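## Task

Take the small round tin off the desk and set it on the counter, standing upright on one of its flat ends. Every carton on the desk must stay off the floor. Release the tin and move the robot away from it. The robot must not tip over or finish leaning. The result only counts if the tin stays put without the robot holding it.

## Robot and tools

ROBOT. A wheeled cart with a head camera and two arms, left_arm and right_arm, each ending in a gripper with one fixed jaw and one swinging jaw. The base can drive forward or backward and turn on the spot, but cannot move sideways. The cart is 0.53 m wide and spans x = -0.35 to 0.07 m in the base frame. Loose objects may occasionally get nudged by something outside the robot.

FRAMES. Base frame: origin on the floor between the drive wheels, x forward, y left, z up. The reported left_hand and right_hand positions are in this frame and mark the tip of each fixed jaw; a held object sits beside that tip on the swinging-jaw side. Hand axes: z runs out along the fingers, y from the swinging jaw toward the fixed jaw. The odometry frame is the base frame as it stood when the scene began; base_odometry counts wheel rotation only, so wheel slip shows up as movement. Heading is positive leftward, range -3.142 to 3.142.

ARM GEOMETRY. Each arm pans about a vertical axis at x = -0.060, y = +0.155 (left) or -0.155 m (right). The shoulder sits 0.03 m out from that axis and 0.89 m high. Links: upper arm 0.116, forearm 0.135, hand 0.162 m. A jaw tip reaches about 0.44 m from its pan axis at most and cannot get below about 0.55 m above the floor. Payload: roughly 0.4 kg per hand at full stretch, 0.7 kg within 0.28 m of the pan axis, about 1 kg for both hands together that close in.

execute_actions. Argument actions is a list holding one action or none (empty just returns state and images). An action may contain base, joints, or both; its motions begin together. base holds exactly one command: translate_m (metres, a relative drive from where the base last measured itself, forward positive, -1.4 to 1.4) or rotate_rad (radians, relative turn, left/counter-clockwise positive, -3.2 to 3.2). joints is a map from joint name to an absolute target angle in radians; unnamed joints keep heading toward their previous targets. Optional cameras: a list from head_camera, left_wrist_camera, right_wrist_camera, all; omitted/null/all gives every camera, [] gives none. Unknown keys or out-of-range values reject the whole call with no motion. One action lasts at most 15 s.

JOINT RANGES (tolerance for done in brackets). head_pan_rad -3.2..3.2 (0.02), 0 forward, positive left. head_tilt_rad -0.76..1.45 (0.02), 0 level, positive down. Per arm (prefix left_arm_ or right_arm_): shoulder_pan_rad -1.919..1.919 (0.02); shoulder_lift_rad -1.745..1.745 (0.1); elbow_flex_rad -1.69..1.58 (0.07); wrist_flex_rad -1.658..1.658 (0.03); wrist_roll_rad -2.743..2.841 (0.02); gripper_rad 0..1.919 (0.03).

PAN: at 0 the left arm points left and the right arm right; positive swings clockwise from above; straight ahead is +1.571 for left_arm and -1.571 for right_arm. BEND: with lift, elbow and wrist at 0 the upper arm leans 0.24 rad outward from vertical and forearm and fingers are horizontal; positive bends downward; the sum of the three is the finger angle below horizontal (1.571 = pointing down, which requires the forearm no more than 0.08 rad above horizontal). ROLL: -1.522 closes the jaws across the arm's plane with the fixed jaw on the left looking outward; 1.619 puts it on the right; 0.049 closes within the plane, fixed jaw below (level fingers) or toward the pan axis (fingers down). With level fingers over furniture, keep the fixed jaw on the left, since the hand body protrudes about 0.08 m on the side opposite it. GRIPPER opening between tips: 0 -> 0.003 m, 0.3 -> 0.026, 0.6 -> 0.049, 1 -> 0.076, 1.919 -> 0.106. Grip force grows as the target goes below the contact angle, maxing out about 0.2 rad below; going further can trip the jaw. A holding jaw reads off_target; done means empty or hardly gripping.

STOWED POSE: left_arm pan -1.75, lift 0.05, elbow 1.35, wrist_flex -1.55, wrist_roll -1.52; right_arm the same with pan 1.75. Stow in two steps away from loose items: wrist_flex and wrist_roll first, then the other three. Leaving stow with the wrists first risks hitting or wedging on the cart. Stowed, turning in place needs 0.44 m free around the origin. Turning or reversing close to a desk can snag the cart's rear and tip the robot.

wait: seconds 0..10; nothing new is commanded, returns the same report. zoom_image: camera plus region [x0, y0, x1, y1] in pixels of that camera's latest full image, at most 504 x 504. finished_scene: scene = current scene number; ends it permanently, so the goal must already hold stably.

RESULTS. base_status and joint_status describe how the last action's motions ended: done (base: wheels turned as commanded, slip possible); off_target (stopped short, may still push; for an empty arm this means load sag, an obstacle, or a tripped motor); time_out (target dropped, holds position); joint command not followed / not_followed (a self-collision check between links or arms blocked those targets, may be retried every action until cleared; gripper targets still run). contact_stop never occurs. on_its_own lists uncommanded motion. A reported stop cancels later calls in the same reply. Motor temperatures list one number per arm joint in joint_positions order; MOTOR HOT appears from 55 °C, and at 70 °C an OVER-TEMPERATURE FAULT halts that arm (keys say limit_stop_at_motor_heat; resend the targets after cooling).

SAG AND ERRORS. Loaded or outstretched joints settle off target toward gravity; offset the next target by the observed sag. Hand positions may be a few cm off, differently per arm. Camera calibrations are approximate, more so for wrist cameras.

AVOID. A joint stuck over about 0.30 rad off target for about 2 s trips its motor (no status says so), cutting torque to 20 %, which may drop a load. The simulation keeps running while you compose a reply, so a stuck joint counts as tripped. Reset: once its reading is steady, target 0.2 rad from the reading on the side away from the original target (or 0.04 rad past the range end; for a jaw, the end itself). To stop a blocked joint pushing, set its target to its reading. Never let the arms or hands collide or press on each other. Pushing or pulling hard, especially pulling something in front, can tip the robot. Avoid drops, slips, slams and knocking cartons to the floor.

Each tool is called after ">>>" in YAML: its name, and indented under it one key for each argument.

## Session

>>> execute_actions:
  actions: []

Scene clock: 0.00 s.
Motor temperatures (°C, as the motors report them): left_arm=[30 29 29 29 29] | right_arm=[30 31 30 33 29]
base_odometry: x=+0.000 y=+0.000 heading=+0.000 (m, m, rad; odometry frame)
base_status: not commanded
joint_positions: head_pan_rad=-0.001 head_tilt_rad=-0.031 left_arm_shoulder_pan_rad=-1.763 left_arm_shoulder_lift_rad=+0.037 left_arm_elbow_flex_rad=+1.403 left_arm_wrist_flex_rad=-1.495 left_arm_wrist_roll_rad=-1.496 left_arm_gripper_rad=+1.920 right_arm_shoulder_pan_rad=+1.718 right_arm_shoulder_lift_rad=+0.069 right_arm_elbow_flex_rad=+1.284 right_arm_wrist_flex_rad=-1.607 right_arm_wrist_roll_rad=-1.546 right_arm_gripper_rad=+1.920
joint_status: not commanded
left_hand: x=-0.2996 y=+0.1005 z=+0.8808 quat_wxyz=(-0.060, -0.683, -0.075, +0.724) (m; base frame)
right_hand: x=-0.3140 y=-0.1251 z=+0.9141 quat_wxyz=(-0.049, +0.610, -0.052, -0.789) (m; base frame)
pictures: head_camera, left_wrist_camera, right_wrist_camera
camera_calibration (this result's frames):
head_camera: T_world_to_cam=[[0.0207848, -0.999355, 0.0292862, -0.0379562], [-0.0052727, -0.0294017, -0.999554, 1.1953], [0.99977, 0.0206211, -0.0058804, 0.0430384], [0, 0, 0, 1]] pos_world=[-0.0359371, -0.00367558, 1.19613]
left_wrist_camera: T_world_to_cam=[[-0.204325, 0.978736, -0.0180703, -0.144817], [0.453369, 0.0782545, -0.887881, 0.933739], [-0.867587, -0.189609, -0.459718, 0.232947], [0, 0, 0, 1]] pos_world=[-0.250817, 0.112837, 0.933522]
right_wrist_camera: T_world_to_cam=[[0.100473, 0.994931, 0.00427615, 0.151455], [0.305157, -0.026725, -0.951927, 0.981295], [-0.946987, 0.096948, -0.306295, 0.0667765], [0, 0, 0, 1]] pos_world=[-0.25143, -0.130936, 0.953927]
Images, in order (width x height): head_camera 644x476, left_wrist_camera 644x476, right_wrist_camera 644x476.

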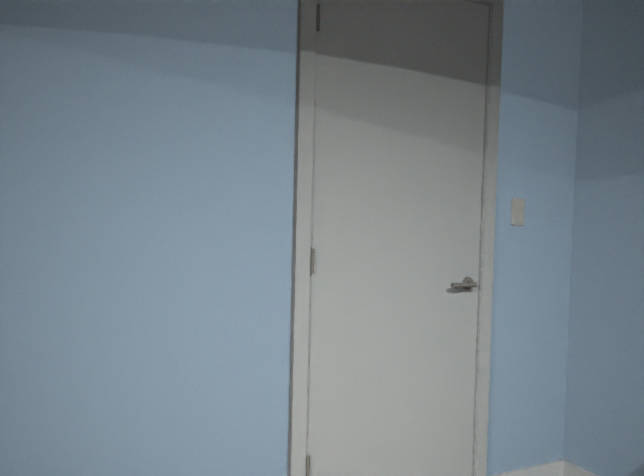

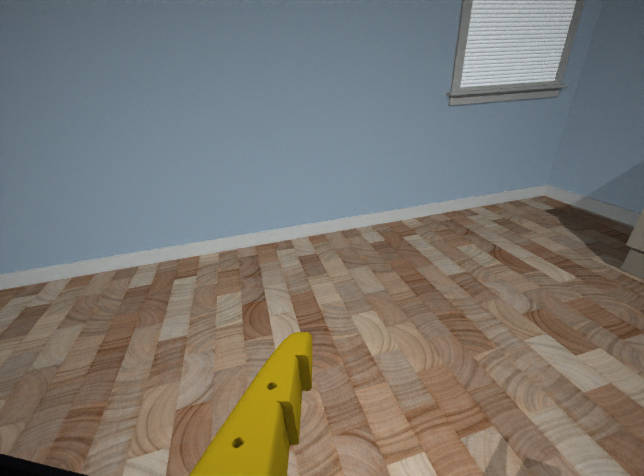

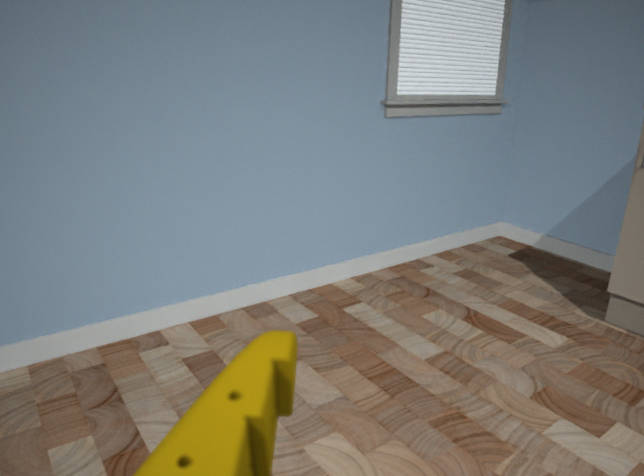

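Desk is to the right. Turn the base.

>>> execute_actions:
  actions:
    - {"base":{"rotate_rad":-1.1},"joints":{"head_tilt_rad":0.4}}
  cameras: ["head_camera"]

Scene clock: 5.43 s.
Motor temperatures (°C, as the motors report them): left_arm=[30 29 29 29 29] | right_arm=[30 31 30 33 29]
base_odometry: x=+0.000 y=+0.000 heading=-1.099 (m, m, rad; odometry frame)
base_status: done
joint_positions: head_pan_rad=-0.001 head_tilt_rad=+0.393 left_arm_shoulder_pan_rad=-1.763 left_arm_shoulder_lift_rad=+0.037 left_arm_elbow_flex_rad=+1.403 left_arm_wrist_flex_rad=-1.495 left_arm_wrist_roll_rad=-1.496 left_arm_gripper_rad=+1.920 right_arm_shoulder_pan_rad=+1.718 right_arm_shoulder_lift_rad=+0.069 right_arm_elbow_flex_rad=+1.284 right_arm_wrist_flex_rad=-1.607 right_arm_wrist_roll_rad=-1.546 right_arm_gripper_rad=+1.920
joint_status: all done
left_hand: x=-0.2996 y=+0.1005 z=+0.8808 quat_wxyz=(-0.060, -0.683, -0.075, +0.724) (m; base frame)
right_hand: x=-0.3140 y=-0.1251 z=+0.9141 quat_wxyz=(-0.049, +0.610, -0.052, -0.789) (m; base frame)
pictures: head_camera
camera_calibration (this result's frames):
head_camera: T_world_to_cam=[[0.0309389, -0.999362, 0.017835, -0.0242987], [-0.416469, -0.0291101, -0.908684, 1.07138], [0.908623, 0.020686, -0.417104, 0.512073], [0, 0, 0, 1]] pos_world=[-0.0183337, -0.00368806, 1.18756]
Images, in order (width x height): head_camera 644x476.

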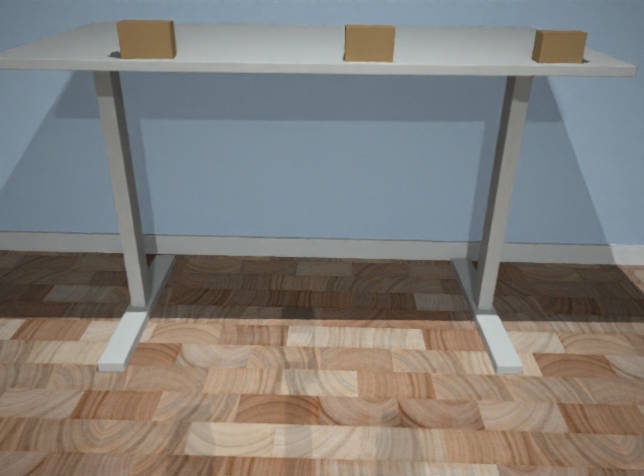

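>>> execute_actions:
  actions:
    - {"base":{"translate_m":1.1},"joints":{"head_tilt_rad":0.5,"head_pan_rad":0.5,"right_arm_shoulder_pan_rad":-1.57,"right_arm_shoulder_lift_rad":-0.4,"right_arm_elbow_flex_rad":-0.6}}
  cameras: ["head_camera"]

>>> execute_actions:
  actions:
    - {"joints":{"head_pan_rad":-0.5,"right_arm_shoulder_pan_rad":-0.3,"right_arm_wrist_flex_rad":1.0,"right_arm_wrist_roll_rad":-1.522,"right_arm_gripper_rad":0.9}}
  cameras: ["head_camera"]

Scene clock: 23.13 s.
Motor temperatures (°C, as the motors report them): left_arm=[30 29 29 29 29] | right_arm=[30 31 30 33 29]
base_odometry: x=+0.500 y=-0.980 heading=-1.097 (m, m, rad; odometry frame)
base_status: done
joint_positions: head_pan_rad=+0.490 head_tilt_rad=+0.494 left_arm_shoulder_pan_rad=-1.763 left_arm_shoulder_lift_rad=+0.037 left_arm_elbow_flex_rad=+1.403 left_arm_wrist_flex_rad=-1.495 left_arm_wrist_roll_rad=-1.496 left_arm_gripper_rad=+1.920 right_arm_shoulder_pan_rad=-1.560 right_arm_shoulder_lift_rad=-0.396 right_arm_elbow_flex_rad=-0.587 right_arm_wrist_flex_rad=-1.607 right_arm_wrist_roll_rad=-1.546 right_arm_gripper_rad=+1.920
joint_status: all done
left_hand: x=-0.2996 y=+0.1005 z=+0.8808 quat_wxyz=(-0.060, -0.683, -0.075, +0.724) (m; base frame)
right_hand: x=-0.1134 y=-0.1467 z=+1.2079 quat_wxyz=(+0.873, -0.008, -0.488, +0.006) (m; base frame)
pictures: head_camera
camera_calibration (this result's frames):
head_camera: T_world_to_cam=[[0.499714, -0.866068, 0.014567, 0.00149516], [-0.432247, -0.263906, -0.862274, 1.01722], [0.750632, 0.424594, -0.506233, 0.607235], [0, 0, 0, 1]] pos_world=[-0.0168671, 0.0119172, 1.1845]
Images, in order (width x height): head_camera 644x476.

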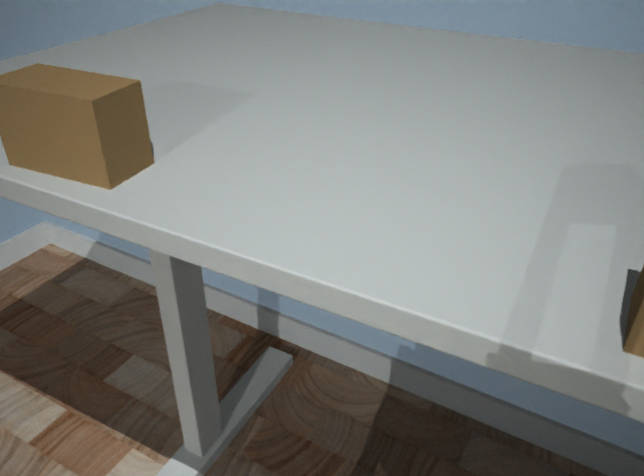

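Scene clock: 25.60 s.
Motor temperatures (°C, as the motors report them): left_arm=[30 29 29 29 29] | right_arm=[30 31 30 33 29]
base_odometry: x=+0.500 y=-0.980 heading=-1.097 (m, m, rad; odometry frame)
base_status: not commanded
joint_positions: head_pan_rad=-0.490 head_tilt_rad=+0.494 left_arm_shoulder_pan_rad=-1.763 left_arm_shoulder_lift_rad=+0.037 left_arm_elbow_flex_rad=+1.403 left_arm_wrist_flex_rad=-1.495 left_arm_wrist_roll_rad=-1.496 left_arm_gripper_rad=+1.920 right_arm_shoulder_pan_rad=-0.310 right_arm_shoulder_lift_rad=-0.396 right_arm_elbow_flex_rad=-0.587 right_arm_wrist_flex_rad=+0.998 right_arm_wrist_roll_rad=-1.531 right_arm_gripper_rad=+0.907
joint_status: all done
left_hand: x=-0.2996 y=+0.1005 z=+0.8808 quat_wxyz=(-0.060, -0.683, -0.075, +0.724) (m; base frame)
right_hand: x=+0.0217 y=-0.3848 z=+1.1213 quat_wxyz=(+0.569, +0.422, +0.573, -0.411) (m; base frame)
pictures: head_camera
camera_calibration (this result's frames):
head_camera: T_world_to_cam=[[-0.44095, -0.897414, 0.014567, -0.042716], [-0.459936, 0.211996, -0.862274, 1.01592], [0.770728, -0.386919, -0.506233, 0.608179], [0, 0, 0, 1]] pos_world=[-0.0203188, -0.0183882, 1.1845]
Images, in order (width x height): head_camera 644x476.

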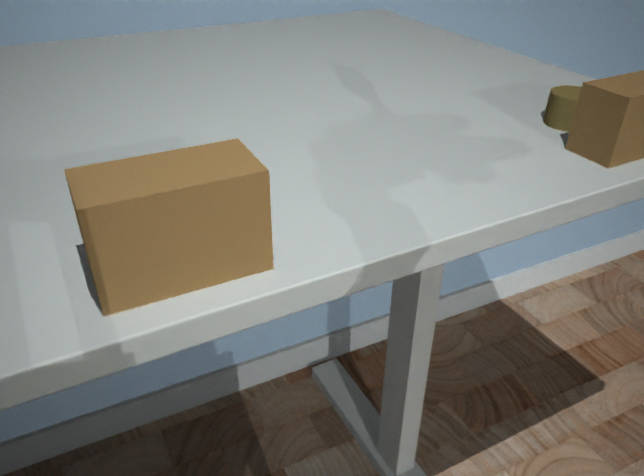

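>>> execute_actions:
  actions:
    - {"joints":{"head_pan_rad":-0.95,"right_arm_shoulder_pan_rad":0.6}}
  cameras: ["head_camera"]

Scene clock: 33.07 s.
Motor temperatures (°C, as the motors report them): left_arm=[30 29 29 29 29] | right_arm=[30 31 30 33 29]
base_odometry: x=+0.500 y=-0.980 heading=-1.097 (m, m, rad; odometry frame)
base_status: not commanded
joint_positions: head_pan_rad=-0.940 head_tilt_rad=+0.494 left_arm_shoulder_pan_rad=-1.763 left_arm_shoulder_lift_rad=+0.037 left_arm_elbow_flex_rad=+1.403 left_arm_wrist_flex_rad=-1.495 left_arm_wrist_roll_rad=-1.496 left_arm_gripper_rad=+1.920 right_arm_shoulder_pan_rad=+0.591 right_arm_shoulder_lift_rad=-0.396 right_arm_elbow_flex_rad=-0.587 right_arm_wrist_flex_rad=+0.998 right_arm_wrist_roll_rad=-1.531 right_arm_gripper_rad=+0.907
joint_status: all done
left_hand: x=-0.2996 y=+0.1005 z=+0.8808 quat_wxyz=(-0.060, -0.683, -0.075, +0.724) (m; base frame)
right_hand: x=-0.1893 y=-0.3618 z=+1.1213 quat_wxyz=(+0.333, +0.630, +0.333, -0.618) (m; base frame)
pictures: head_camera
camera_calibration (this result's frames):
head_camera: T_world_to_cam=[[-0.787396, -0.616275, 0.014567, -0.058999], [-0.321937, 0.390948, -0.862274, 1.0224], [0.525703, -0.683641, -0.506233, 0.596663], [0, 0, 0, 1]] pos_world=[-0.0309733, -0.028163, 1.1845]
Images, in order (width x height): head_camera 644x476.

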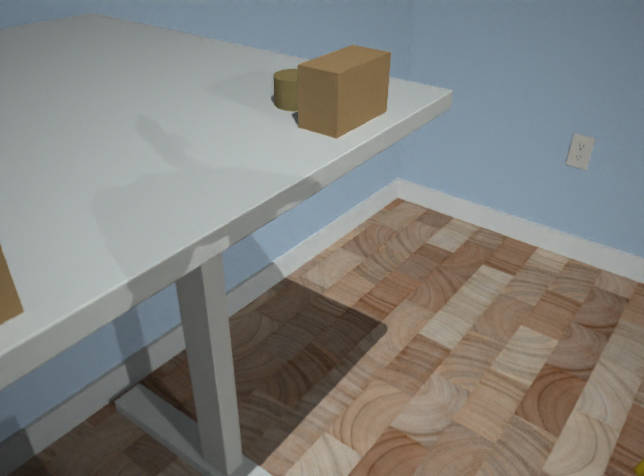

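>>> execute_actions:
  actions:
    - {"base":{"translate_m":-0.08},"joints":{"head_pan_rad":0.6,"right_arm_shoulder_pan_rad":1.3}}
  cameras: []

>>> execute_actions:
  actions:
    - {"base":{"rotate_rad":-1.55}}
  cameras: []

>>> execute_actions:
  actions:
    - {"base":{"translate_m":0.98}}
  cameras: []

>>> execute_actions:
  actions:
    - {"base":{"rotate_rad":1.6}}
  cameras: ["head_camera"]

Scene clock: 89.93 s.
Motor temperatures (°C, as the motors report them): left_arm=[30 29 29 29 29] | right_arm=[30 31 30 33 29]
base_odometry: x=+0.463 y=-0.909 heading=-1.097 (m, m, rad; odometry frame)
base_status: done
joint_positions: head_pan_rad=+0.590 head_tilt_rad=+0.494 left_arm_shoulder_pan_rad=-1.763 left_arm_shoulder_lift_rad=+0.037 left_arm_elbow_flex_rad=+1.403 left_arm_wrist_flex_rad=-1.495 left_arm_wrist_roll_rad=-1.496 left_arm_gripper_rad=+1.920 right_arm_shoulder_pan_rad=+1.290 right_arm_shoulder_lift_rad=-0.396 right_arm_elbow_flex_rad=-0.587 right_arm_wrist_flex_rad=+0.998 right_arm_wrist_roll_rad=-1.531 right_arm_gripper_rad=+0.907
joint_status: all done
left_hand: x=-0.2996 y=+0.1005 z=+0.8808 quat_wxyz=(-0.060, -0.683, -0.075, +0.724) (m; base frame)
right_hand: x=-0.2921 y=-0.2300 z=+1.1213 quat_wxyz=(+0.101, +0.706, +0.097, -0.695) (m; base frame)
pictures: none
No camera images: the call's "cameras" was empty. Leave "cameras" out to get every camera's image.

Scene clock: 92.57 s.
Motor temperatures (°C, as the motors report them): left_arm=[30 29 29 29 29] | right_arm=[30 31 30 33 29]
base_odometry: x=+0.463 y=-0.908 heading=-2.645 (m, m, rad; odometry frame)
base_status: done
joint_positions: head_pan_rad=+0.590 head_tilt_rad=+0.494 left_arm_shoulder_pan_rad=-1.763 left_arm_shoulder_lift_rad=+0.037 left_arm_elbow_flex_rad=+1.403 left_arm_wrist_flex_rad=-1.495 left_arm_wrist_roll_rad=-1.496 left_arm_gripper_rad=+1.920 right_arm_shoulder_pan_rad=+1.292 right_arm_shoulder_lift_rad=-0.396 right_arm_elbow_flex_rad=-0.587 right_arm_wrist_flex_rad=+0.998 right_arm_wrist_roll_rad=-1.531 right_arm_gripper_rad=+0.907
joint_status: not commanded
left_hand: x=-0.2996 y=+0.1005 z=+0.8808 quat_wxyz=(-0.060, -0.683, -0.075, +0.724) (m; base frame)
right_hand: x=-0.2922 y=-0.2296 z=+1.1213 quat_wxyz=(+0.101, +0.706, +0.096, -0.695) (m; base frame)
pictures: none
No camera images: the call's "cameras" was empty. Leave "cameras" out to get every camera's image.

Scene clock: 98.23 s.
Motor temperatures (°C, as the motors report them): left_arm=[30 29 29 29 29] | right_arm=[30 31 30 33 29]
base_odometry: x=-0.399 y=-1.374 heading=-2.645 (m, m, rad; odometry frame)
base_status: done
joint_positions: head_pan_rad=+0.590 head_tilt_rad=+0.494 left_arm_shoulder_pan_rad=-1.763 left_arm_shoulder_lift_rad=+0.037 left_arm_elbow_flex_rad=+1.403 left_arm_wrist_flex_rad=-1.495 left_arm_wrist_roll_rad=-1.496 left_arm_gripper_rad=+1.920 right_arm_shoulder_pan_rad=+1.292 right_arm_shoulder_lift_rad=-0.396 right_arm_elbow_flex_rad=-0.587 right_arm_wrist_flex_rad=+0.998 right_arm_wrist_roll_rad=-1.531 right_arm_gripper_rad=+0.907
joint_status: not commanded
left_hand: x=-0.2996 y=+0.1005 z=+0.8808 quat_wxyz=(-0.060, -0.683, -0.075, +0.724) (m; base frame)
right_hand: x=-0.2922 y=-0.2296 z=+1.1213 quat_wxyz=(+0.101, +0.706, +0.096, -0.695) (m; base frame)
pictures: none
No camera images: the call's "cameras" was empty. Leave "cameras" out to get every camera's image.

Scene clock: 100.93 s.
Motor temperatures (°C, as the motors report them): left_arm=[30 29 29 29 29] | right_arm=[30 31 30 33 29]
base_odometry: x=-0.399 y=-1.374 heading=-1.046 (m, m, rad; odometry frame)
base_status: done
joint_positions: head_pan_rad=+0.590 head_tilt_rad=+0.494 left_arm_shoulder_pan_rad=-1.763 left_arm_shoulder_lift_rad=+0.037 left_arm_elbow_flex_rad=+1.403 left_arm_wrist_flex_rad=-1.495 left_arm_wrist_roll_rad=-1.496 left_arm_gripper_rad=+1.920 right_arm_shoulder_pan_rad=+1.292 right_arm_shoulder_lift_rad=-0.396 right_arm_elbow_flex_rad=-0.587 right_arm_wrist_flex_rad=+0.998 right_arm_wrist_roll_rad=-1.531 right_arm_gripper_rad=+0.907
joint_status: not commanded
left_hand: x=-0.2996 y=+0.1005 z=+0.8808 quat_wxyz=(-0.060, -0.683, -0.075, +0.724) (m; base frame)
right_hand: x=-0.2922 y=-0.2296 z=+1.1213 quat_wxyz=(+0.101, +0.706, +0.096, -0.695) (m; base frame)
pictures: head_camera
camera_calibration (this result's frames):
head_camera: T_world_to_cam=[[0.583784, -0.811778, 0.0145668, 0.00544666], [-0.403706, -0.305795, -0.862271, 1.01856], [0.704427, 0.497499, -0.506238, 0.605068], [0, 0, 0, 1]] pos_world=[-0.0182091, 0.0148697, 1.1845]
Images, in order (width x height): head_camera 644x476.

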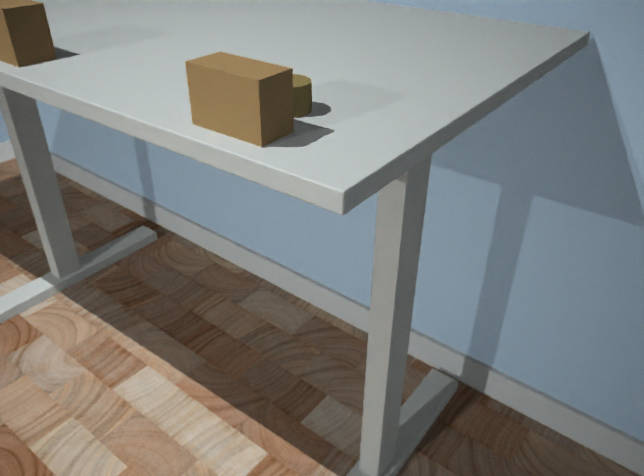

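>>> execute_actions:
  actions:
    - {"joints":{"left_arm_shoulder_pan_rad":-0.35,"left_arm_shoulder_lift_rad":-0.5,"left_arm_elbow_flex_rad":-0.6}}
  cameras: []

>>> execute_actions:
  actions:
    - {"base":{"translate_m":0.65},"joints":{"left_arm_wrist_flex_rad":1.25,"left_arm_wrist_roll_rad":-1.522,"left_arm_gripper_rad":0.95,"head_pan_rad":1.75,"head_tilt_rad":0.55}}
  cameras: ["head_camera","left_wrist_camera"]

Scene clock: 115.53 s.
Motor temperatures (°C, as the motors report them): left_arm=[30 29 29 29 29] | right_arm=[30 31 30 33 29]
base_odometry: x=-0.399 y=-1.374 heading=-1.046 (m, m, rad; odometry frame)
base_status: not commanded
joint_positions: head_pan_rad=+0.590 head_tilt_rad=+0.494 left_arm_shoulder_pan_rad=-0.362 left_arm_shoulder_lift_rad=-0.495 left_arm_elbow_flex_rad=-0.588 left_arm_wrist_flex_rad=-1.495 left_arm_wrist_roll_rad=-1.496 left_arm_gripper_rad=+1.920 right_arm_shoulder_pan_rad=+1.292 right_arm_shoulder_lift_rad=-0.396 right_arm_elbow_flex_rad=-0.587 right_arm_wrist_flex_rad=+0.998 right_arm_wrist_roll_rad=-1.531 right_arm_gripper_rad=+0.907
joint_status: all done
left_hand: x=-0.0405 y=+0.0817 z=+1.2140 quat_wxyz=(+0.507, +0.401, -0.269, +0.714) (m; base frame)
right_hand: x=-0.2922 y=-0.2296 z=+1.1213 quat_wxyz=(+0.101, +0.706, +0.096, -0.695) (m; base frame)
pictures: none
No camera images: the call's "cameras" was empty. Leave "cameras" out to get every camera's image.

Scene clock: 119.63 s.
Motor temperatures (°C, as the motors report them): left_arm=[30 29 29 29 29] | right_arm=[30 31 30 33 29]
base_odometry: x=-0.073 y=-1.936 heading=-1.046 (m, m, rad; odometry frame)
base_status: done
joint_positions: head_pan_rad=+1.740 head_tilt_rad=+0.544 left_arm_shoulder_pan_rad=-0.361 left_arm_shoulder_lift_rad=-0.495 left_arm_elbow_flex_rad=-0.588 left_arm_wrist_flex_rad=+1.246 left_arm_wrist_roll_rad=-1.516 left_arm_gripper_rad=+0.960 right_arm_shoulder_pan_rad=+1.292 right_arm_shoulder_lift_rad=-0.396 right_arm_elbow_flex_rad=-0.587 right_arm_wrist_flex_rad=+0.998 right_arm_wrist_roll_rad=-1.531 right_arm_gripper_rad=+0.907
joint_status: all done
left_hand: x=-0.1444 y=+0.3567 z=+1.1017 quat_wxyz=(+0.370, -0.628, +0.432, +0.531) (m; base frame)
right_hand: x=-0.2922 y=-0.2296 z=+1.1213 quat_wxyz=(+0.101, +0.706, +0.096, -0.695) (m; base frame)
pictures: head_camera, left_wrist_camera
camera_calibration (this result's frames):
head_camera: T_world_to_cam=[[0.979332, 0.201848, 0.0128855, 0.0259726], [0.121321, -0.535265, -0.835926, 1.01291], [-0.161833, 0.820213, -0.54869, 0.613217], [0, 0, 0, 1]] pos_world=[-0.0490843, 0.0339642, 1.18285]
left_wrist_camera: T_world_to_cam=[[0.932617, 0.358613, -0.0402785, 0.0499816], [0.201099, -0.609147, -0.767137, 1.11518], [-0.29964, 0.707345, -0.640218, 0.478699], [0, 0, 0, 1]] pos_world=[-0.127437, 0.322777, 1.16398]
Images, in order (width x height): head_camera 644x476, left_wrist_camera 644x476.

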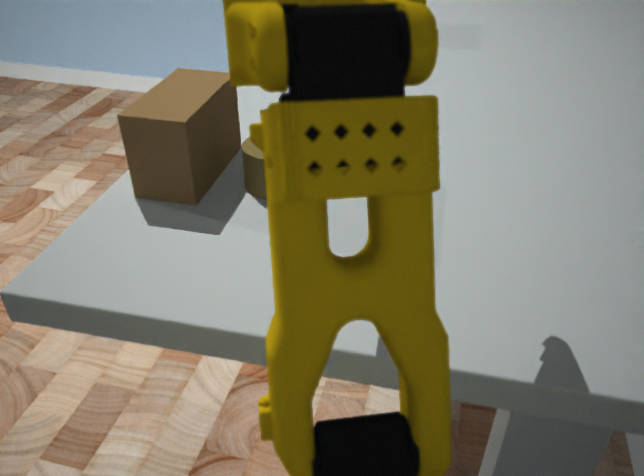

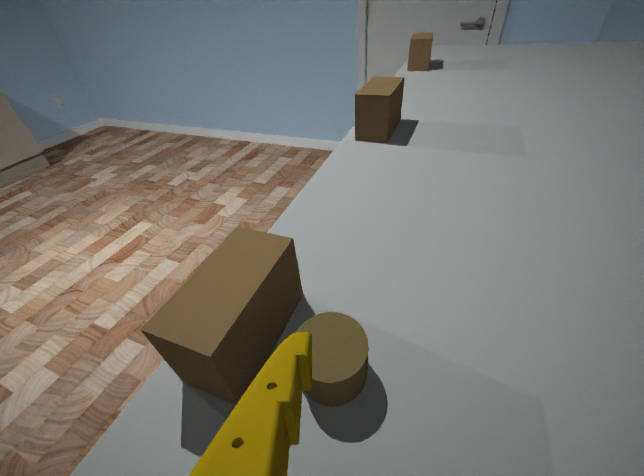

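>>> execute_actions:
  actions:
    - {"joints":{"left_arm_shoulder_pan_rad":-0.455,"left_arm_shoulder_lift_rad":-0.17,"left_arm_wrist_flex_rad":1.36,"head_pan_rad":1.6}}
  cameras: ["head_camera","left_wrist_camera"]

Scene clock: 131.07 s.
Motor temperatures (°C, as the motors report them): left_arm=[30 29 29 29 29] | right_arm=[30 31 30 33 29]
base_odometry: x=-0.073 y=-1.936 heading=-1.046 (m, m, rad; odometry frame)
base_status: not commanded
joint_positions: head_pan_rad=+1.610 head_tilt_rad=+0.544 left_arm_shoulder_pan_rad=-0.444 left_arm_shoulder_lift_rad=-0.167 left_arm_elbow_flex_rad=-0.588 left_arm_wrist_flex_rad=+1.357 left_arm_wrist_roll_rad=-1.516 left_arm_gripper_rad=+0.960 right_arm_shoulder_pan_rad=+1.292 right_arm_shoulder_lift_rad=-0.396 right_arm_elbow_flex_rad=-0.587 right_arm_wrist_flex_rad=+0.998 right_arm_wrist_roll_rad=-1.531 right_arm_gripper_rad=+0.907
joint_status: all done
left_hand: x=-0.1812 y=+0.3921 z=+1.0149 quat_wxyz=(+0.250, -0.749, +0.470, +0.393) (m; base frame)
right_hand: x=-0.2922 y=-0.2296 z=+1.1213 quat_wxyz=(+0.101, +0.706, +0.096, -0.695) (m; base frame)
pictures: head_camera, left_wrist_camera
camera_calibration (this result's frames):
head_camera: T_world_to_cam=[[0.997241, 0.0731031, 0.0128855, 0.0268143], [0.050861, -0.54648, -0.835926, 1.0096], [-0.0540671, 0.834275, -0.548691, 0.618282], [0, 0, 0, 1]] pos_world=[-0.0446609, 0.0339476, 1.18285]
left_wrist_camera: T_world_to_cam=[[0.907347, 0.418558, -0.0391279, 0.0389206], [0.364631, -0.829916, -0.422237, 0.843701], [-0.209204, 0.368848, -0.905641, 0.805475], [0, 0, 0, 1]] pos_world=[-0.174446, 0.386812, 1.08724]
Images, in order (width x height): head_camera 644x476, left_wrist_camera 644x476.

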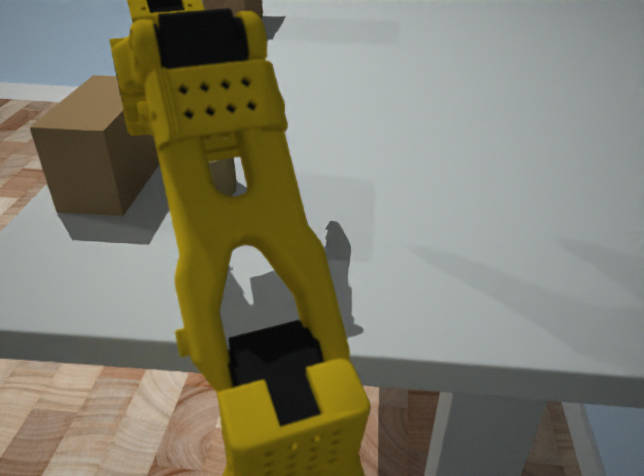

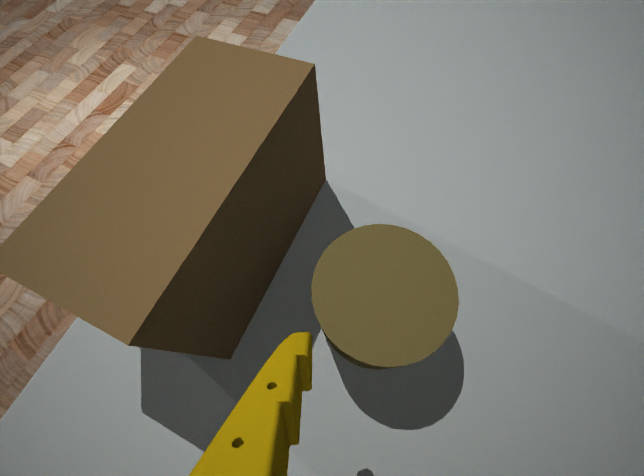

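>>> execute_actions:
  actions:
    - {"joints":{"left_arm_shoulder_pan_rad":-0.48}}
  cameras: []

>>> execute_actions:
  actions:
    - {"joints":{"left_arm_shoulder_lift_rad":-0.01,"left_arm_wrist_flex_rad":1.37}}
  cameras: ["head_camera","left_wrist_camera"]

Scene clock: 139.63 s.
Motor temperatures (°C, as the motors report them): left_arm=[30 29 29 29 29] | right_arm=[30 31 30 33 29]
base_odometry: x=-0.073 y=-1.936 heading=-1.046 (m, m, rad; odometry frame)
base_status: not commanded
joint_positions: head_pan_rad=+1.610 head_tilt_rad=+0.544 left_arm_shoulder_pan_rad=-0.468 left_arm_shoulder_lift_rad=-0.167 left_arm_elbow_flex_rad=-0.588 left_arm_wrist_flex_rad=+1.357 left_arm_wrist_roll_rad=-1.516 left_arm_gripper_rad=+0.960 right_arm_shoulder_pan_rad=+1.292 right_arm_shoulder_lift_rad=-0.396 right_arm_elbow_flex_rad=-0.587 right_arm_wrist_flex_rad=+0.998 right_arm_wrist_roll_rad=-1.531 right_arm_gripper_rad=+0.907
joint_status: all done
left_hand: x=-0.1870 y=+0.3890 z=+1.0149 quat_wxyz=(+0.245, -0.755, +0.461, +0.396) (m; base frame)
right_hand: x=-0.2922 y=-0.2296 z=+1.1213 quat_wxyz=(+0.101, +0.706, +0.096, -0.695) (m; base frame)
pictures: none
No camera images: the call's "cameras" was empty. Leave "cameras" out to get every camera's image.

Scene clock: 140.37 s.
Motor temperatures (°C, as the motors report them): left_arm=[30 29 29 29 29] | right_arm=[30 31 30 33 29]
base_odometry: x=-0.073 y=-1.936 heading=-1.046 (m, m, rad; odometry frame)
base_status: not commanded
joint_positions: head_pan_rad=+1.610 head_tilt_rad=+0.544 left_arm_shoulder_pan_rad=-0.468 left_arm_shoulder_lift_rad=-0.004 left_arm_elbow_flex_rad=-0.588 left_arm_wrist_flex_rad=+1.366 left_arm_wrist_roll_rad=-1.516 left_arm_gripper_rad=+0.960 right_arm_shoulder_pan_rad=+1.292 right_arm_shoulder_lift_rad=-0.396 right_arm_elbow_flex_rad=-0.587 right_arm_wrist_flex_rad=+0.998 right_arm_wrist_roll_rad=-1.531 right_arm_gripper_rad=+0.907
joint_status: all done
left_hand: x=-0.1940 y=+0.4028 z=+0.9740 quat_wxyz=(+0.204, -0.786, +0.480, +0.330) (m; base frame)
right_hand: x=-0.2922 y=-0.2296 z=+1.1213 quat_wxyz=(+0.101, +0.706, +0.096, -0.695) (m; base frame)
pictures: head_camera, left_wrist_camera
camera_calibration (this result's frames):
head_camera: T_world_to_cam=[[0.997241, 0.0731, 0.0128855, 0.0268144], [0.0508594, -0.54648, -0.835926, 1.0096], [-0.0540645, 0.834276, -0.548691, 0.618283], [0, 0, 0, 1]] pos_world=[-0.0446608, 0.0339476, 1.18285]
left_wrist_camera: T_world_to_cam=[[0.899744, 0.43488, -0.0365973, 0.0338851], [0.411445, -0.873231, -0.261114, 0.709596], [-0.145511, 0.219878, -0.964614, 0.891687], [0, 0, 0, 1]] pos_world=[-0.192697, 0.408843, 1.04666]
Images, in order (width x height): head_camera 644x476, left_wrist_camera 644x476.

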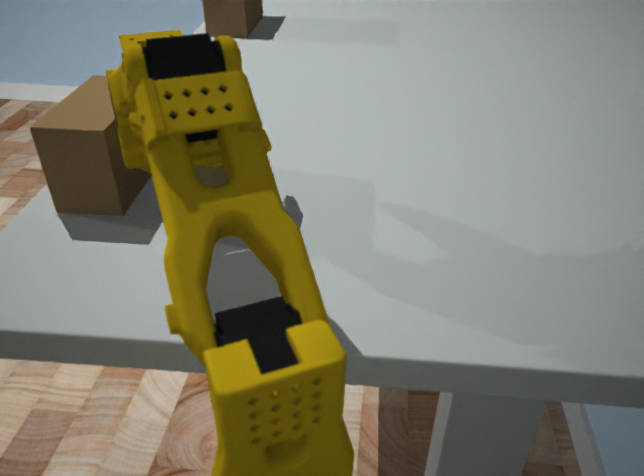

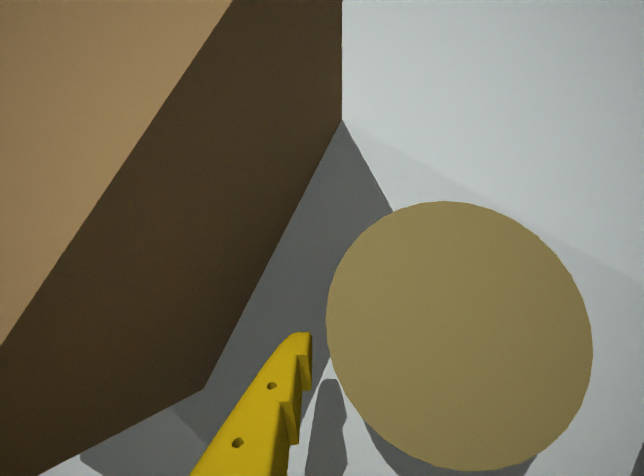

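>>> execute_actions:
  actions:
    - {"joints":{"left_arm_shoulder_lift_rad":0.03,"left_arm_wrist_flex_rad":1.31}}
  cameras: []

>>> execute_actions:
  actions:
    - {"joints":{"left_arm_gripper_rad":0.38,"left_arm_shoulder_pan_rad":-0.445}}
  cameras: ["head_camera","left_wrist_camera"]

Scene clock: 146.40 s.
Motor temperatures (°C, as the motors report them): left_arm=[30 29 29 29 29] | right_arm=[30 31 30 33 29]
base_odometry: x=-0.073 y=-1.936 heading=-1.046 (m, m, rad; odometry frame)
base_status: not commanded
joint_positions: head_pan_rad=+1.610 head_tilt_rad=+0.544 left_arm_shoulder_pan_rad=-0.468 left_arm_shoulder_lift_rad=+0.037 left_arm_elbow_flex_rad=-0.588 left_arm_wrist_flex_rad=+1.326 left_arm_wrist_roll_rad=-1.516 left_arm_gripper_rad=+0.960 right_arm_shoulder_pan_rad=+1.292 right_arm_shoulder_lift_rad=-0.396 right_arm_elbow_flex_rad=-0.587 right_arm_wrist_flex_rad=+0.998 right_arm_wrist_roll_rad=-1.531 right_arm_gripper_rad=+0.907
joint_status: all done
left_hand: x=-0.1974 y=+0.4097 z=+0.9681 quat_wxyz=(+0.204, -0.787, +0.481, +0.330) (m; base frame)
right_hand: x=-0.2922 y=-0.2296 z=+1.1213 quat_wxyz=(+0.101, +0.706, +0.096, -0.695) (m; base frame)
pictures: none
No camera images: the call's "cameras" was empty. Leave "cameras" out to get every camera's image.

Scene clock: 147.23 s.
Motor temperatures (°C, as the motors report them): left_arm=[30 29 29 29 29] | right_arm=[30 31 30 33 29]
base_odometry: x=-0.073 y=-1.936 heading=-1.046 (m, m, rad; odometry frame)
base_status: not commanded
joint_positions: head_pan_rad=+1.610 head_tilt_rad=+0.544 left_arm_shoulder_pan_rad=-0.456 left_arm_shoulder_lift_rad=+0.037 left_arm_elbow_flex_rad=-0.588 left_arm_wrist_flex_rad=+1.324 left_arm_wrist_roll_rad=-1.516 left_arm_gripper_rad=+0.622 right_arm_shoulder_pan_rad=+1.292 right_arm_shoulder_lift_rad=-0.396 right_arm_elbow_flex_rad=-0.587 right_arm_wrist_flex_rad=+0.998 right_arm_wrist_roll_rad=-1.531 right_arm_gripper_rad=+0.907
joint_status: left_arm_gripper_rad off_target (ended at +0.622, target +0.380); the others done
left_hand: x=-0.1944 y=+0.4115 z=+0.9682 quat_wxyz=(+0.206, -0.783, +0.485, +0.329) (m; base frame)
right_hand: x=-0.2922 y=-0.2296 z=+1.1213 quat_wxyz=(+0.101, +0.706, +0.096, -0.695) (m; base frame)
pictures: head_camera, left_wrist_camera
camera_calibration (this result's frames):
head_camera: T_world_to_cam=[[0.997242, 0.073096, 0.0128855, 0.0268144], [0.0508572, -0.54648, -0.835926, 1.0096], [-0.0540612, 0.834276, -0.54869, 0.618283], [0, 0, 0, 1]] pos_world=[-0.0446606, 0.0339475, 1.18285]
left_wrist_camera: T_world_to_cam=[[0.905013, 0.423806, -0.0365973, 0.0358457], [0.400698, -0.878214, -0.261114, 0.715777], [-0.142802, 0.221647, -0.964614, 0.883909], [0, 0, 0, 1]] pos_world=[-0.193027, 0.417498, 1.04084]
Images, in order (width x height): head_camera 644x476, left_wrist_camera 644x476.

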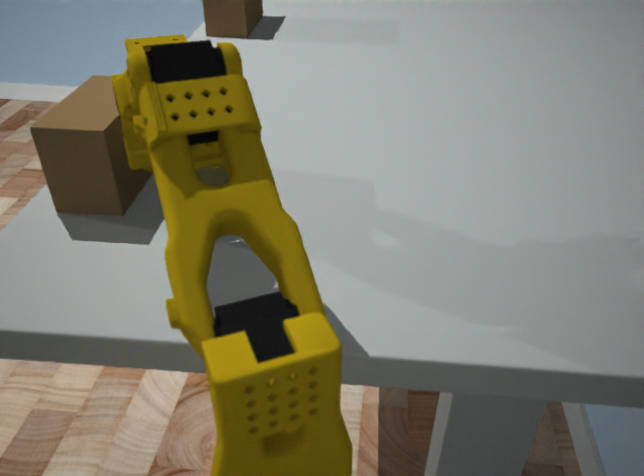

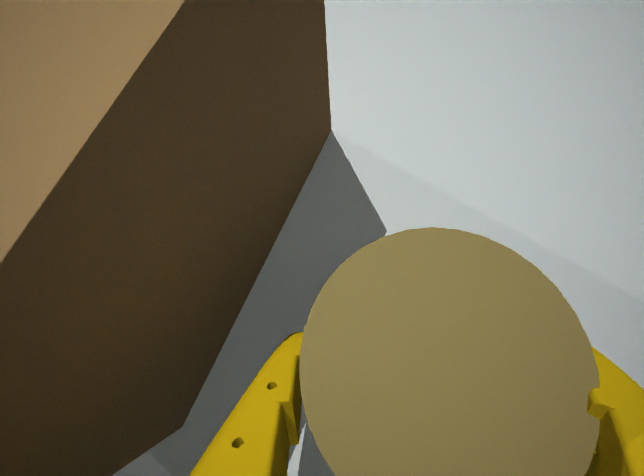

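>>> execute_actions:
  actions:
    - {"joints":{"left_arm_gripper_rad":0.43,"left_arm_shoulder_pan_rad":-0.3,"left_arm_shoulder_lift_rad":-0.5,"left_arm_wrist_flex_rad":1.4,"head_pan_rad":3.0,"head_tilt_rad":0.3}}
  cameras: ["head_camera","left_wrist_camera"]

Scene clock: 154.07 s.
Motor temperatures (°C, as the motors report them): left_arm=[30 29 29 29 29] | right_arm=[30 31 30 33 29]
base_odometry: x=-0.073 y=-1.936 heading=-1.046 (m, m, rad; odometry frame)
base_status: not commanded
joint_positions: head_pan_rad=+2.990 head_tilt_rad=+0.313 left_arm_shoulder_pan_rad=-0.312 left_arm_shoulder_lift_rad=-0.478 left_arm_elbow_flex_rad=-0.588 left_arm_wrist_flex_rad=+1.398 left_arm_wrist_roll_rad=-1.516 left_arm_gripper_rad=+0.622 right_arm_shoulder_pan_rad=+1.292 right_arm_shoulder_lift_rad=-0.396 right_arm_elbow_flex_rad=-0.587 right_arm_wrist_flex_rad=+0.998 right_arm_wrist_roll_rad=-1.531 right_arm_gripper_rad=+0.907
joint_status: left_arm_gripper_rad off_target (ended at +0.622, target +0.430); the others done
left_hand: x=-0.1335 y=+0.3580 z=+1.0750 quat_wxyz=(+0.343, -0.659, +0.477, +0.468) (m; base frame)
right_hand: x=-0.2922 y=-0.2296 z=+1.1213 quat_wxyz=(+0.101, +0.706, +0.096, -0.695) (m; base frame)
pictures: head_camera, left_wrist_camera
camera_calibration (this result's frames):
head_camera: T_world_to_cam=[[0.121146, 0.992427, 0.0203172, -0.0229159], [0.342701, -0.0226069, -0.939172, 1.14215], [-0.9316, 0.12074, -0.342845, 0.34011], [0, 0, 0, 1]] pos_world=[-0.0717942, 0.00749801, 1.18975]
left_wrist_camera: T_world_to_cam=[[0.951192, 0.305896, -0.0407596, 0.0602022], [0.207689, -0.732239, -0.648607, 1.0108], [-0.228252, 0.608484, -0.760032, 0.637604], [0, 0, 0, 1]] pos_world=[-0.121662, 0.33376, 1.14267]
Images, in order (width x height): head_camera 644x476, left_wrist_camera 644x476.

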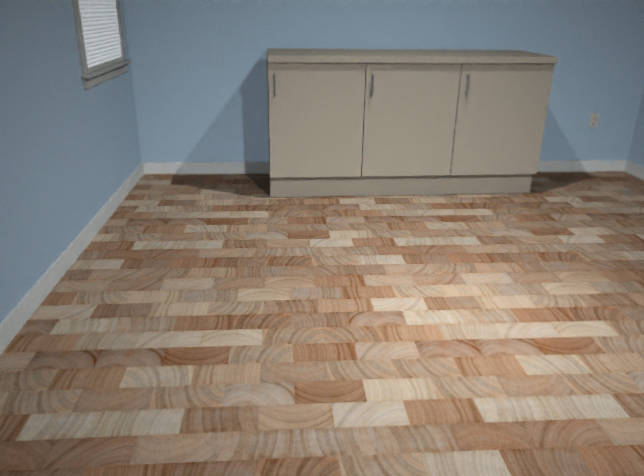

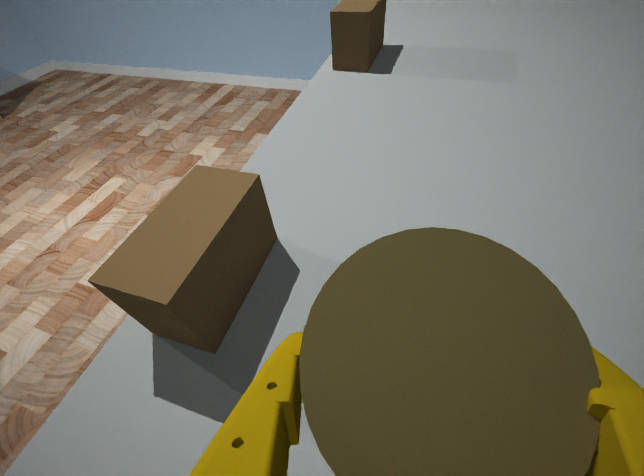

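>>> execute_actions:
  actions:
    - {"joints":{"left_arm_shoulder_pan_rad":1.57,"head_pan_rad":0}}
  cameras: []

>>> execute_actions:
  actions:
    - {"base":{"translate_m":-1.0}}
  cameras: []

>>> execute_actions:
  actions:
    - {"base":{"rotate_rad":2.86}}
  cameras: []

>>> execute_actions:
  actions:
    - {"base":{"translate_m":1.4}}
  cameras: ["head_camera","left_wrist_camera"]

Scene clock: 167.43 s.
Motor temperatures (°C, as the motors report them): left_arm=[30 29 29 29 29] | right_arm=[30 31 30 33 29]
base_odometry: x=-0.073 y=-1.936 heading=-1.046 (m, m, rad; odometry frame)
base_status: not commanded
joint_positions: head_pan_rad=+0.010 head_tilt_rad=+0.313 left_arm_shoulder_pan_rad=+1.557 left_arm_shoulder_lift_rad=-0.478 left_arm_elbow_flex_rad=-0.588 left_arm_wrist_flex_rad=+1.398 left_arm_wrist_roll_rad=-1.516 left_arm_gripper_rad=+0.622 right_arm_shoulder_pan_rad=+1.292 right_arm_shoulder_lift_rad=-0.396 right_arm_elbow_flex_rad=-0.587 right_arm_wrist_flex_rad=+0.998 right_arm_wrist_roll_rad=-1.531 right_arm_gripper_rad=+0.907
joint_status: all done
left_hand: x=+0.1556 y=+0.1658 z=+1.0750 quat_wxyz=(+0.581, -0.008, +0.814, +0.002) (m; base frame)
right_hand: x=-0.2922 y=-0.2296 z=+1.1213 quat_wxyz=(+0.101, +0.706, +0.096, -0.695) (m; base frame)
pictures: none
No camera images: the call's "cameras" was empty. Leave "cameras" out to get every camera's image.

Scene clock: 173.30 s.
Motor temperatures (°C, as the motors report them): left_arm=[30 29 29 29 29] | right_arm=[30 31 30 33 29]
base_odometry: x=-0.573 y=-1.070 heading=-1.048 (m, m, rad; odometry frame)
base_status: done
joint_positions: head_pan_rad=+0.010 head_tilt_rad=+0.313 left_arm_shoulder_pan_rad=+1.558 left_arm_shoulder_lift_rad=-0.481 left_arm_elbow_flex_rad=-0.588 left_arm_wrist_flex_rad=+1.398 left_arm_wrist_roll_rad=-1.516 left_arm_gripper_rad=+0.622 right_arm_shoulder_pan_rad=+1.292 right_arm_shoulder_lift_rad=-0.396 right_arm_elbow_flex_rad=-0.587 right_arm_wrist_flex_rad=+0.998 right_arm_wrist_roll_rad=-1.531 right_arm_gripper_rad=+0.907
joint_status: not commanded
left_hand: x=+0.1551 y=+0.1654 z=+1.0755 quat_wxyz=(+0.582, -0.008, +0.813, +0.002) (m; base frame)
right_hand: x=-0.2922 y=-0.2296 z=+1.1213 quat_wxyz=(+0.101, +0.706, +0.096, -0.695) (m; base frame)
pictures: none
No camera images: the call's "cameras" was empty. Leave "cameras" out to get every camera's image.

Scene clock: 177.57 s.
Motor temperatures (°C, as the motors report them): left_arm=[30 29 29 29 29] | right_arm=[30 31 30 33 29]
base_odometry: x=-0.573 y=-1.069 heading=+1.810 (m, m, rad; odometry frame)
base_status: done
joint_positions: head_pan_rad=+0.010 head_tilt_rad=+0.313 left_arm_shoulder_pan_rad=+1.558 left_arm_shoulder_lift_rad=-0.481 left_arm_elbow_flex_rad=-0.588 left_arm_wrist_flex_rad=+1.398 left_arm_wrist_roll_rad=-1.516 left_arm_gripper_rad=+0.622 right_arm_shoulder_pan_rad=+1.292 right_arm_shoulder_lift_rad=-0.396 right_arm_elbow_flex_rad=-0.587 right_arm_wrist_flex_rad=+0.998 right_arm_wrist_roll_rad=-1.531 right_arm_gripper_rad=+0.907
joint_status: not commanded
left_hand: x=+0.1551 y=+0.1654 z=+1.0755 quat_wxyz=(+0.582, -0.008, +0.813, +0.002) (m; base frame)
right_hand: x=-0.2922 y=-0.2296 z=+1.1213 quat_wxyz=(+0.101, +0.706, +0.096, -0.695) (m; base frame)
pictures: none
No camera images: the call's "cameras" was empty. Leave "cameras" out to get every camera's image.

Scene clock: 185.33 s.
Motor temperatures (°C, as the motors report them): left_arm=[30 29 29 29 29] | right_arm=[30 31 30 33 29]
base_odometry: x=-0.906 y=+0.291 heading=+1.809 (m, m, rad; odometry frame)
base_status: done
joint_positions: head_pan_rad=+0.010 head_tilt_rad=+0.313 left_arm_shoulder_pan_rad=+1.558 left_arm_shoulder_lift_rad=-0.483 left_arm_elbow_flex_rad=-0.588 left_arm_wrist_flex_rad=+1.398 left_arm_wrist_roll_rad=-1.516 left_arm_gripper_rad=+0.622 right_arm_shoulder_pan_rad=+1.292 right_arm_shoulder_lift_rad=-0.396 right_arm_elbow_flex_rad=-0.587 right_arm_wrist_flex_rad=+0.998 right_arm_wrist_roll_rad=-1.531 right_arm_gripper_rad=+0.907
joint_status: not commanded
left_hand: x=+0.1548 y=+0.1654 z=+1.0758 quat_wxyz=(+0.583, -0.007, +0.813, +0.002) (m; base frame)
right_hand: x=-0.2922 y=-0.2296 z=+1.1213 quat_wxyz=(+0.101, +0.706, +0.096, -0.695) (m; base frame)
pictures: head_camera, left_wrist_camera
camera_calibration (this result's frames):
head_camera: T_world_to_cam=[[0.040061, -0.99899, 0.0203283, -0.0267397], [-0.341528, -0.0328094, -0.939299, 1.11014], [0.939017, 0.0306866, -0.342498, 0.42763], [0, 0, 0, 1]] pos_world=[-0.0213369, -0.00341223, 1.18976]
left_wrist_camera: T_world_to_cam=[[0.0121979, -0.999094, -0.0407619, 0.206132], [-0.757934, 0.0173513, -0.6521, 0.839709], [0.652217, 0.038849, -0.757036, 0.775942], [0, 0, 0, 1]] pos_world=[0.127847, 0.161231, 1.14339]
Images, in order (width x height): head_camera 644x476, left_wrist_camera 644x476.

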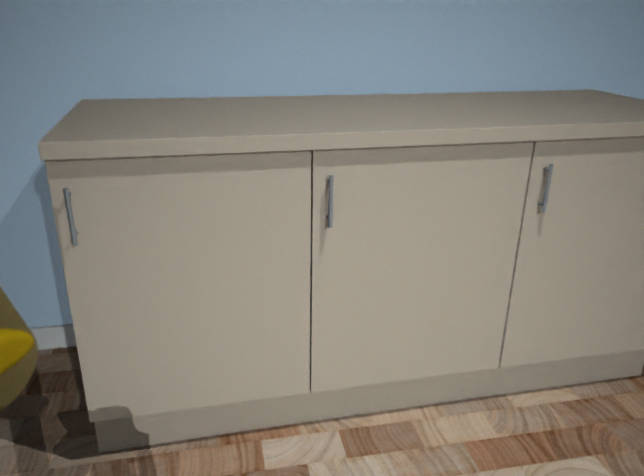

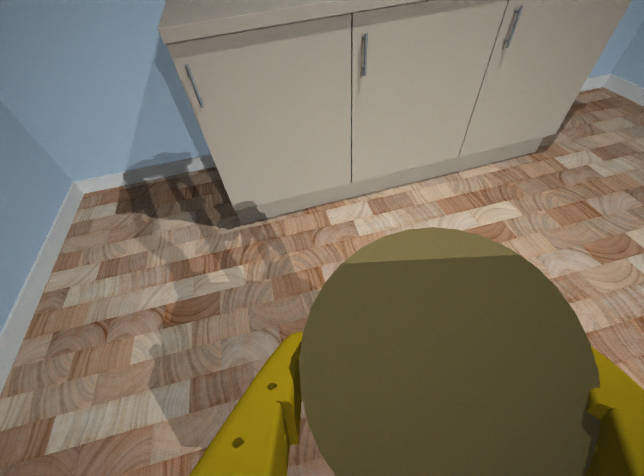

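>>> execute_actions:
  actions:
    - {"base":{"translate_m":1.07},"joints":{"head_tilt_rad":0.8,"head_pan_rad":0.2}}
  cameras: ["head_camera","left_wrist_camera"]

Scene clock: 195.63 s.
Motor temperatures (°C, as the motors report them): left_arm=[30 29 29 29 30] | right_arm=[30 31 30 33 29]
base_odometry: x=-1.157 y=+1.331 heading=+1.807 (m, m, rad; odometry frame)
base_status: done
joint_positions: head_pan_rad=+0.190 head_tilt_rad=+0.795 left_arm_shoulder_pan_rad=+1.558 left_arm_shoulder_lift_rad=-0.483 left_arm_elbow_flex_rad=-0.588 left_arm_wrist_flex_rad=+1.398 left_arm_wrist_roll_rad=-1.516 left_arm_gripper_rad=+0.622 right_arm_shoulder_pan_rad=+1.292 right_arm_shoulder_lift_rad=-0.396 right_arm_elbow_flex_rad=-0.587 right_arm_wrist_flex_rad=+0.998 right_arm_wrist_roll_rad=-1.531 right_arm_gripper_rad=+0.907
joint_status: all done
left_hand: x=+0.1548 y=+0.1654 z=+1.0758 quat_wxyz=(+0.583, -0.007, +0.813, +0.002) (m; base frame)
right_hand: x=-0.2922 y=-0.2296 z=+1.1213 quat_wxyz=(+0.101, +0.706, +0.096, -0.695) (m; base frame)
pictures: head_camera, left_wrist_camera
camera_calibration (this result's frames):
head_camera: T_world_to_cam=[[0.224203, -0.974534, 0.00405232, 0.000648575], [-0.719535, -0.168339, -0.673744, 0.786719], [0.657269, 0.14814, -0.738953, 0.870708], [0, 0, 0, 1]] pos_world=[-0.00636297, 0.00408113, 1.17346]
left_wrist_camera: T_world_to_cam=[[0.0121979, -0.999094, -0.0407619, 0.206132], [-0.757934, 0.0173513, -0.6521, 0.839709], [0.652217, 0.038849, -0.757036, 0.775942], [0, 0, 0, 1]] pos_world=[0.127847, 0.161231, 1.14339]
Images, in order (width x height): head_camera 644x476, left_wrist_camera 644x476.

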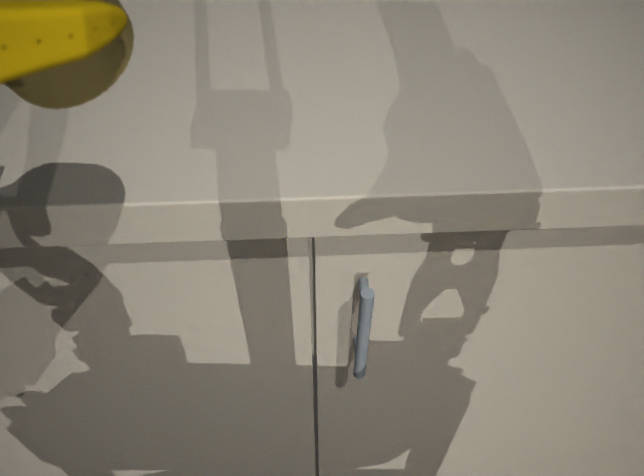

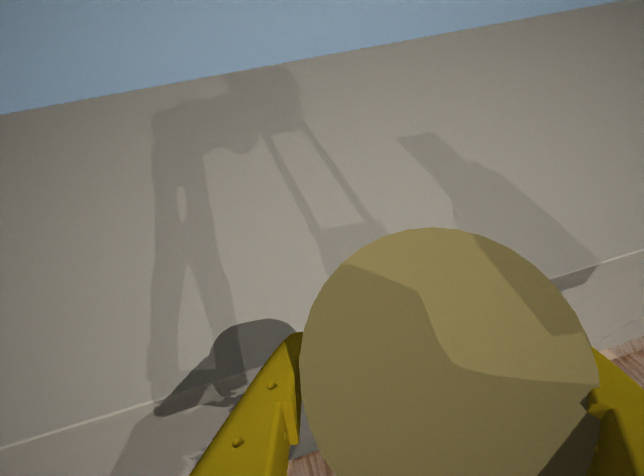

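>>> execute_actions:
  actions:
    - {"base":{"translate_m":0.07},"joints":{"left_arm_shoulder_lift_rad":0.17,"left_arm_wrist_flex_rad":1.16,"head_tilt_rad":0.7,"head_pan_rad":0.3}}
  cameras: ["head_camera","left_wrist_camera"]

Scene clock: 209.73 s.
Motor temperatures (°C, as the motors report them): left_arm=[30 29 29 29 30] | right_arm=[30 31 30 33 29]
base_odometry: x=-1.174 y=+1.399 heading=+1.806 (m, m, rad; odometry frame)
base_status: done
joint_positions: head_pan_rad=+0.290 head_tilt_rad=+0.714 left_arm_shoulder_pan_rad=+1.558 left_arm_shoulder_lift_rad=+0.181 left_arm_elbow_flex_rad=-0.588 left_arm_wrist_flex_rad=+1.175 left_arm_wrist_roll_rad=-1.516 left_arm_gripper_rad=+0.622 right_arm_shoulder_pan_rad=+1.292 right_arm_shoulder_lift_rad=-0.396 right_arm_elbow_flex_rad=-0.587 right_arm_wrist_flex_rad=+0.998 right_arm_wrist_roll_rad=-1.531 right_arm_gripper_rad=+0.907
joint_status: all done
left_hand: x=+0.2551 y=+0.1667 z=+0.9461 quat_wxyz=(+0.390, -0.008, +0.921, +0.001) (m; base frame)
right_hand: x=-0.2922 y=-0.2296 z=+1.1213 quat_wxyz=(+0.101, +0.706, +0.096, -0.695) (m; base frame)
pictures: head_camera, left_wrist_camera
camera_calibration (this result's frames):
head_camera: T_world_to_cam=[[0.319939, -0.947413, 0.00693757, 0.00182726], [-0.64502, -0.223174, -0.730851, 0.85595], [0.693965, 0.229353, -0.682502, 0.807457], [0, 0, 0, 1]] pos_world=[-0.00882685, 0.00756407, 1.17665]
left_wrist_camera: T_world_to_cam=[[-0.00519079, -0.999314, -0.0366796, 0.201495], [-0.963984, 0.0147543, -0.265552, 0.518435], [0.265911, 0.0339801, -0.963398, 0.906845], [0, 0, 0, 1]] pos_world=[0.259669, 0.162893, 1.01872]
Images, in order (width x height): head_camera 644x476, left_wrist_camera 644x476.

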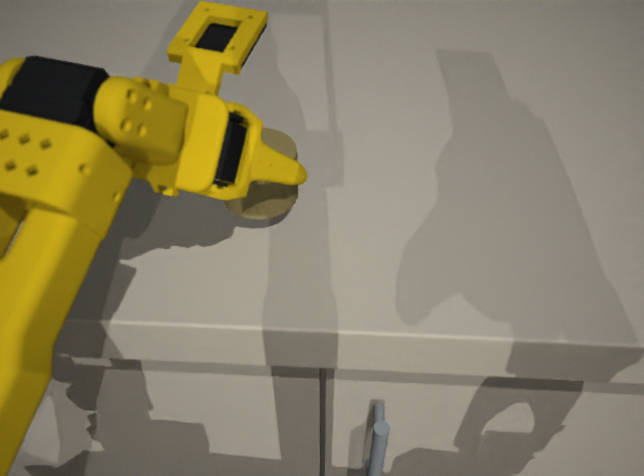

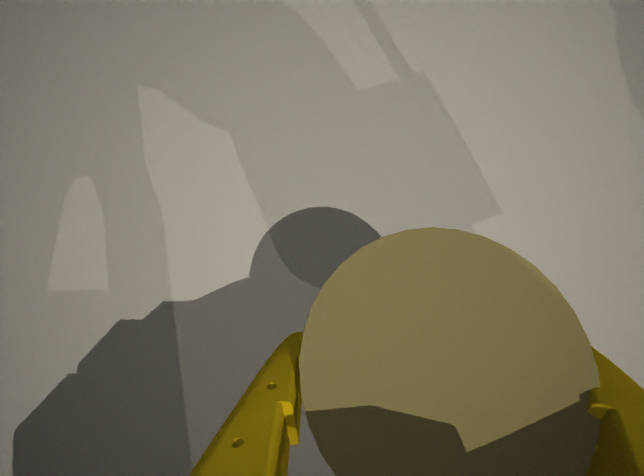

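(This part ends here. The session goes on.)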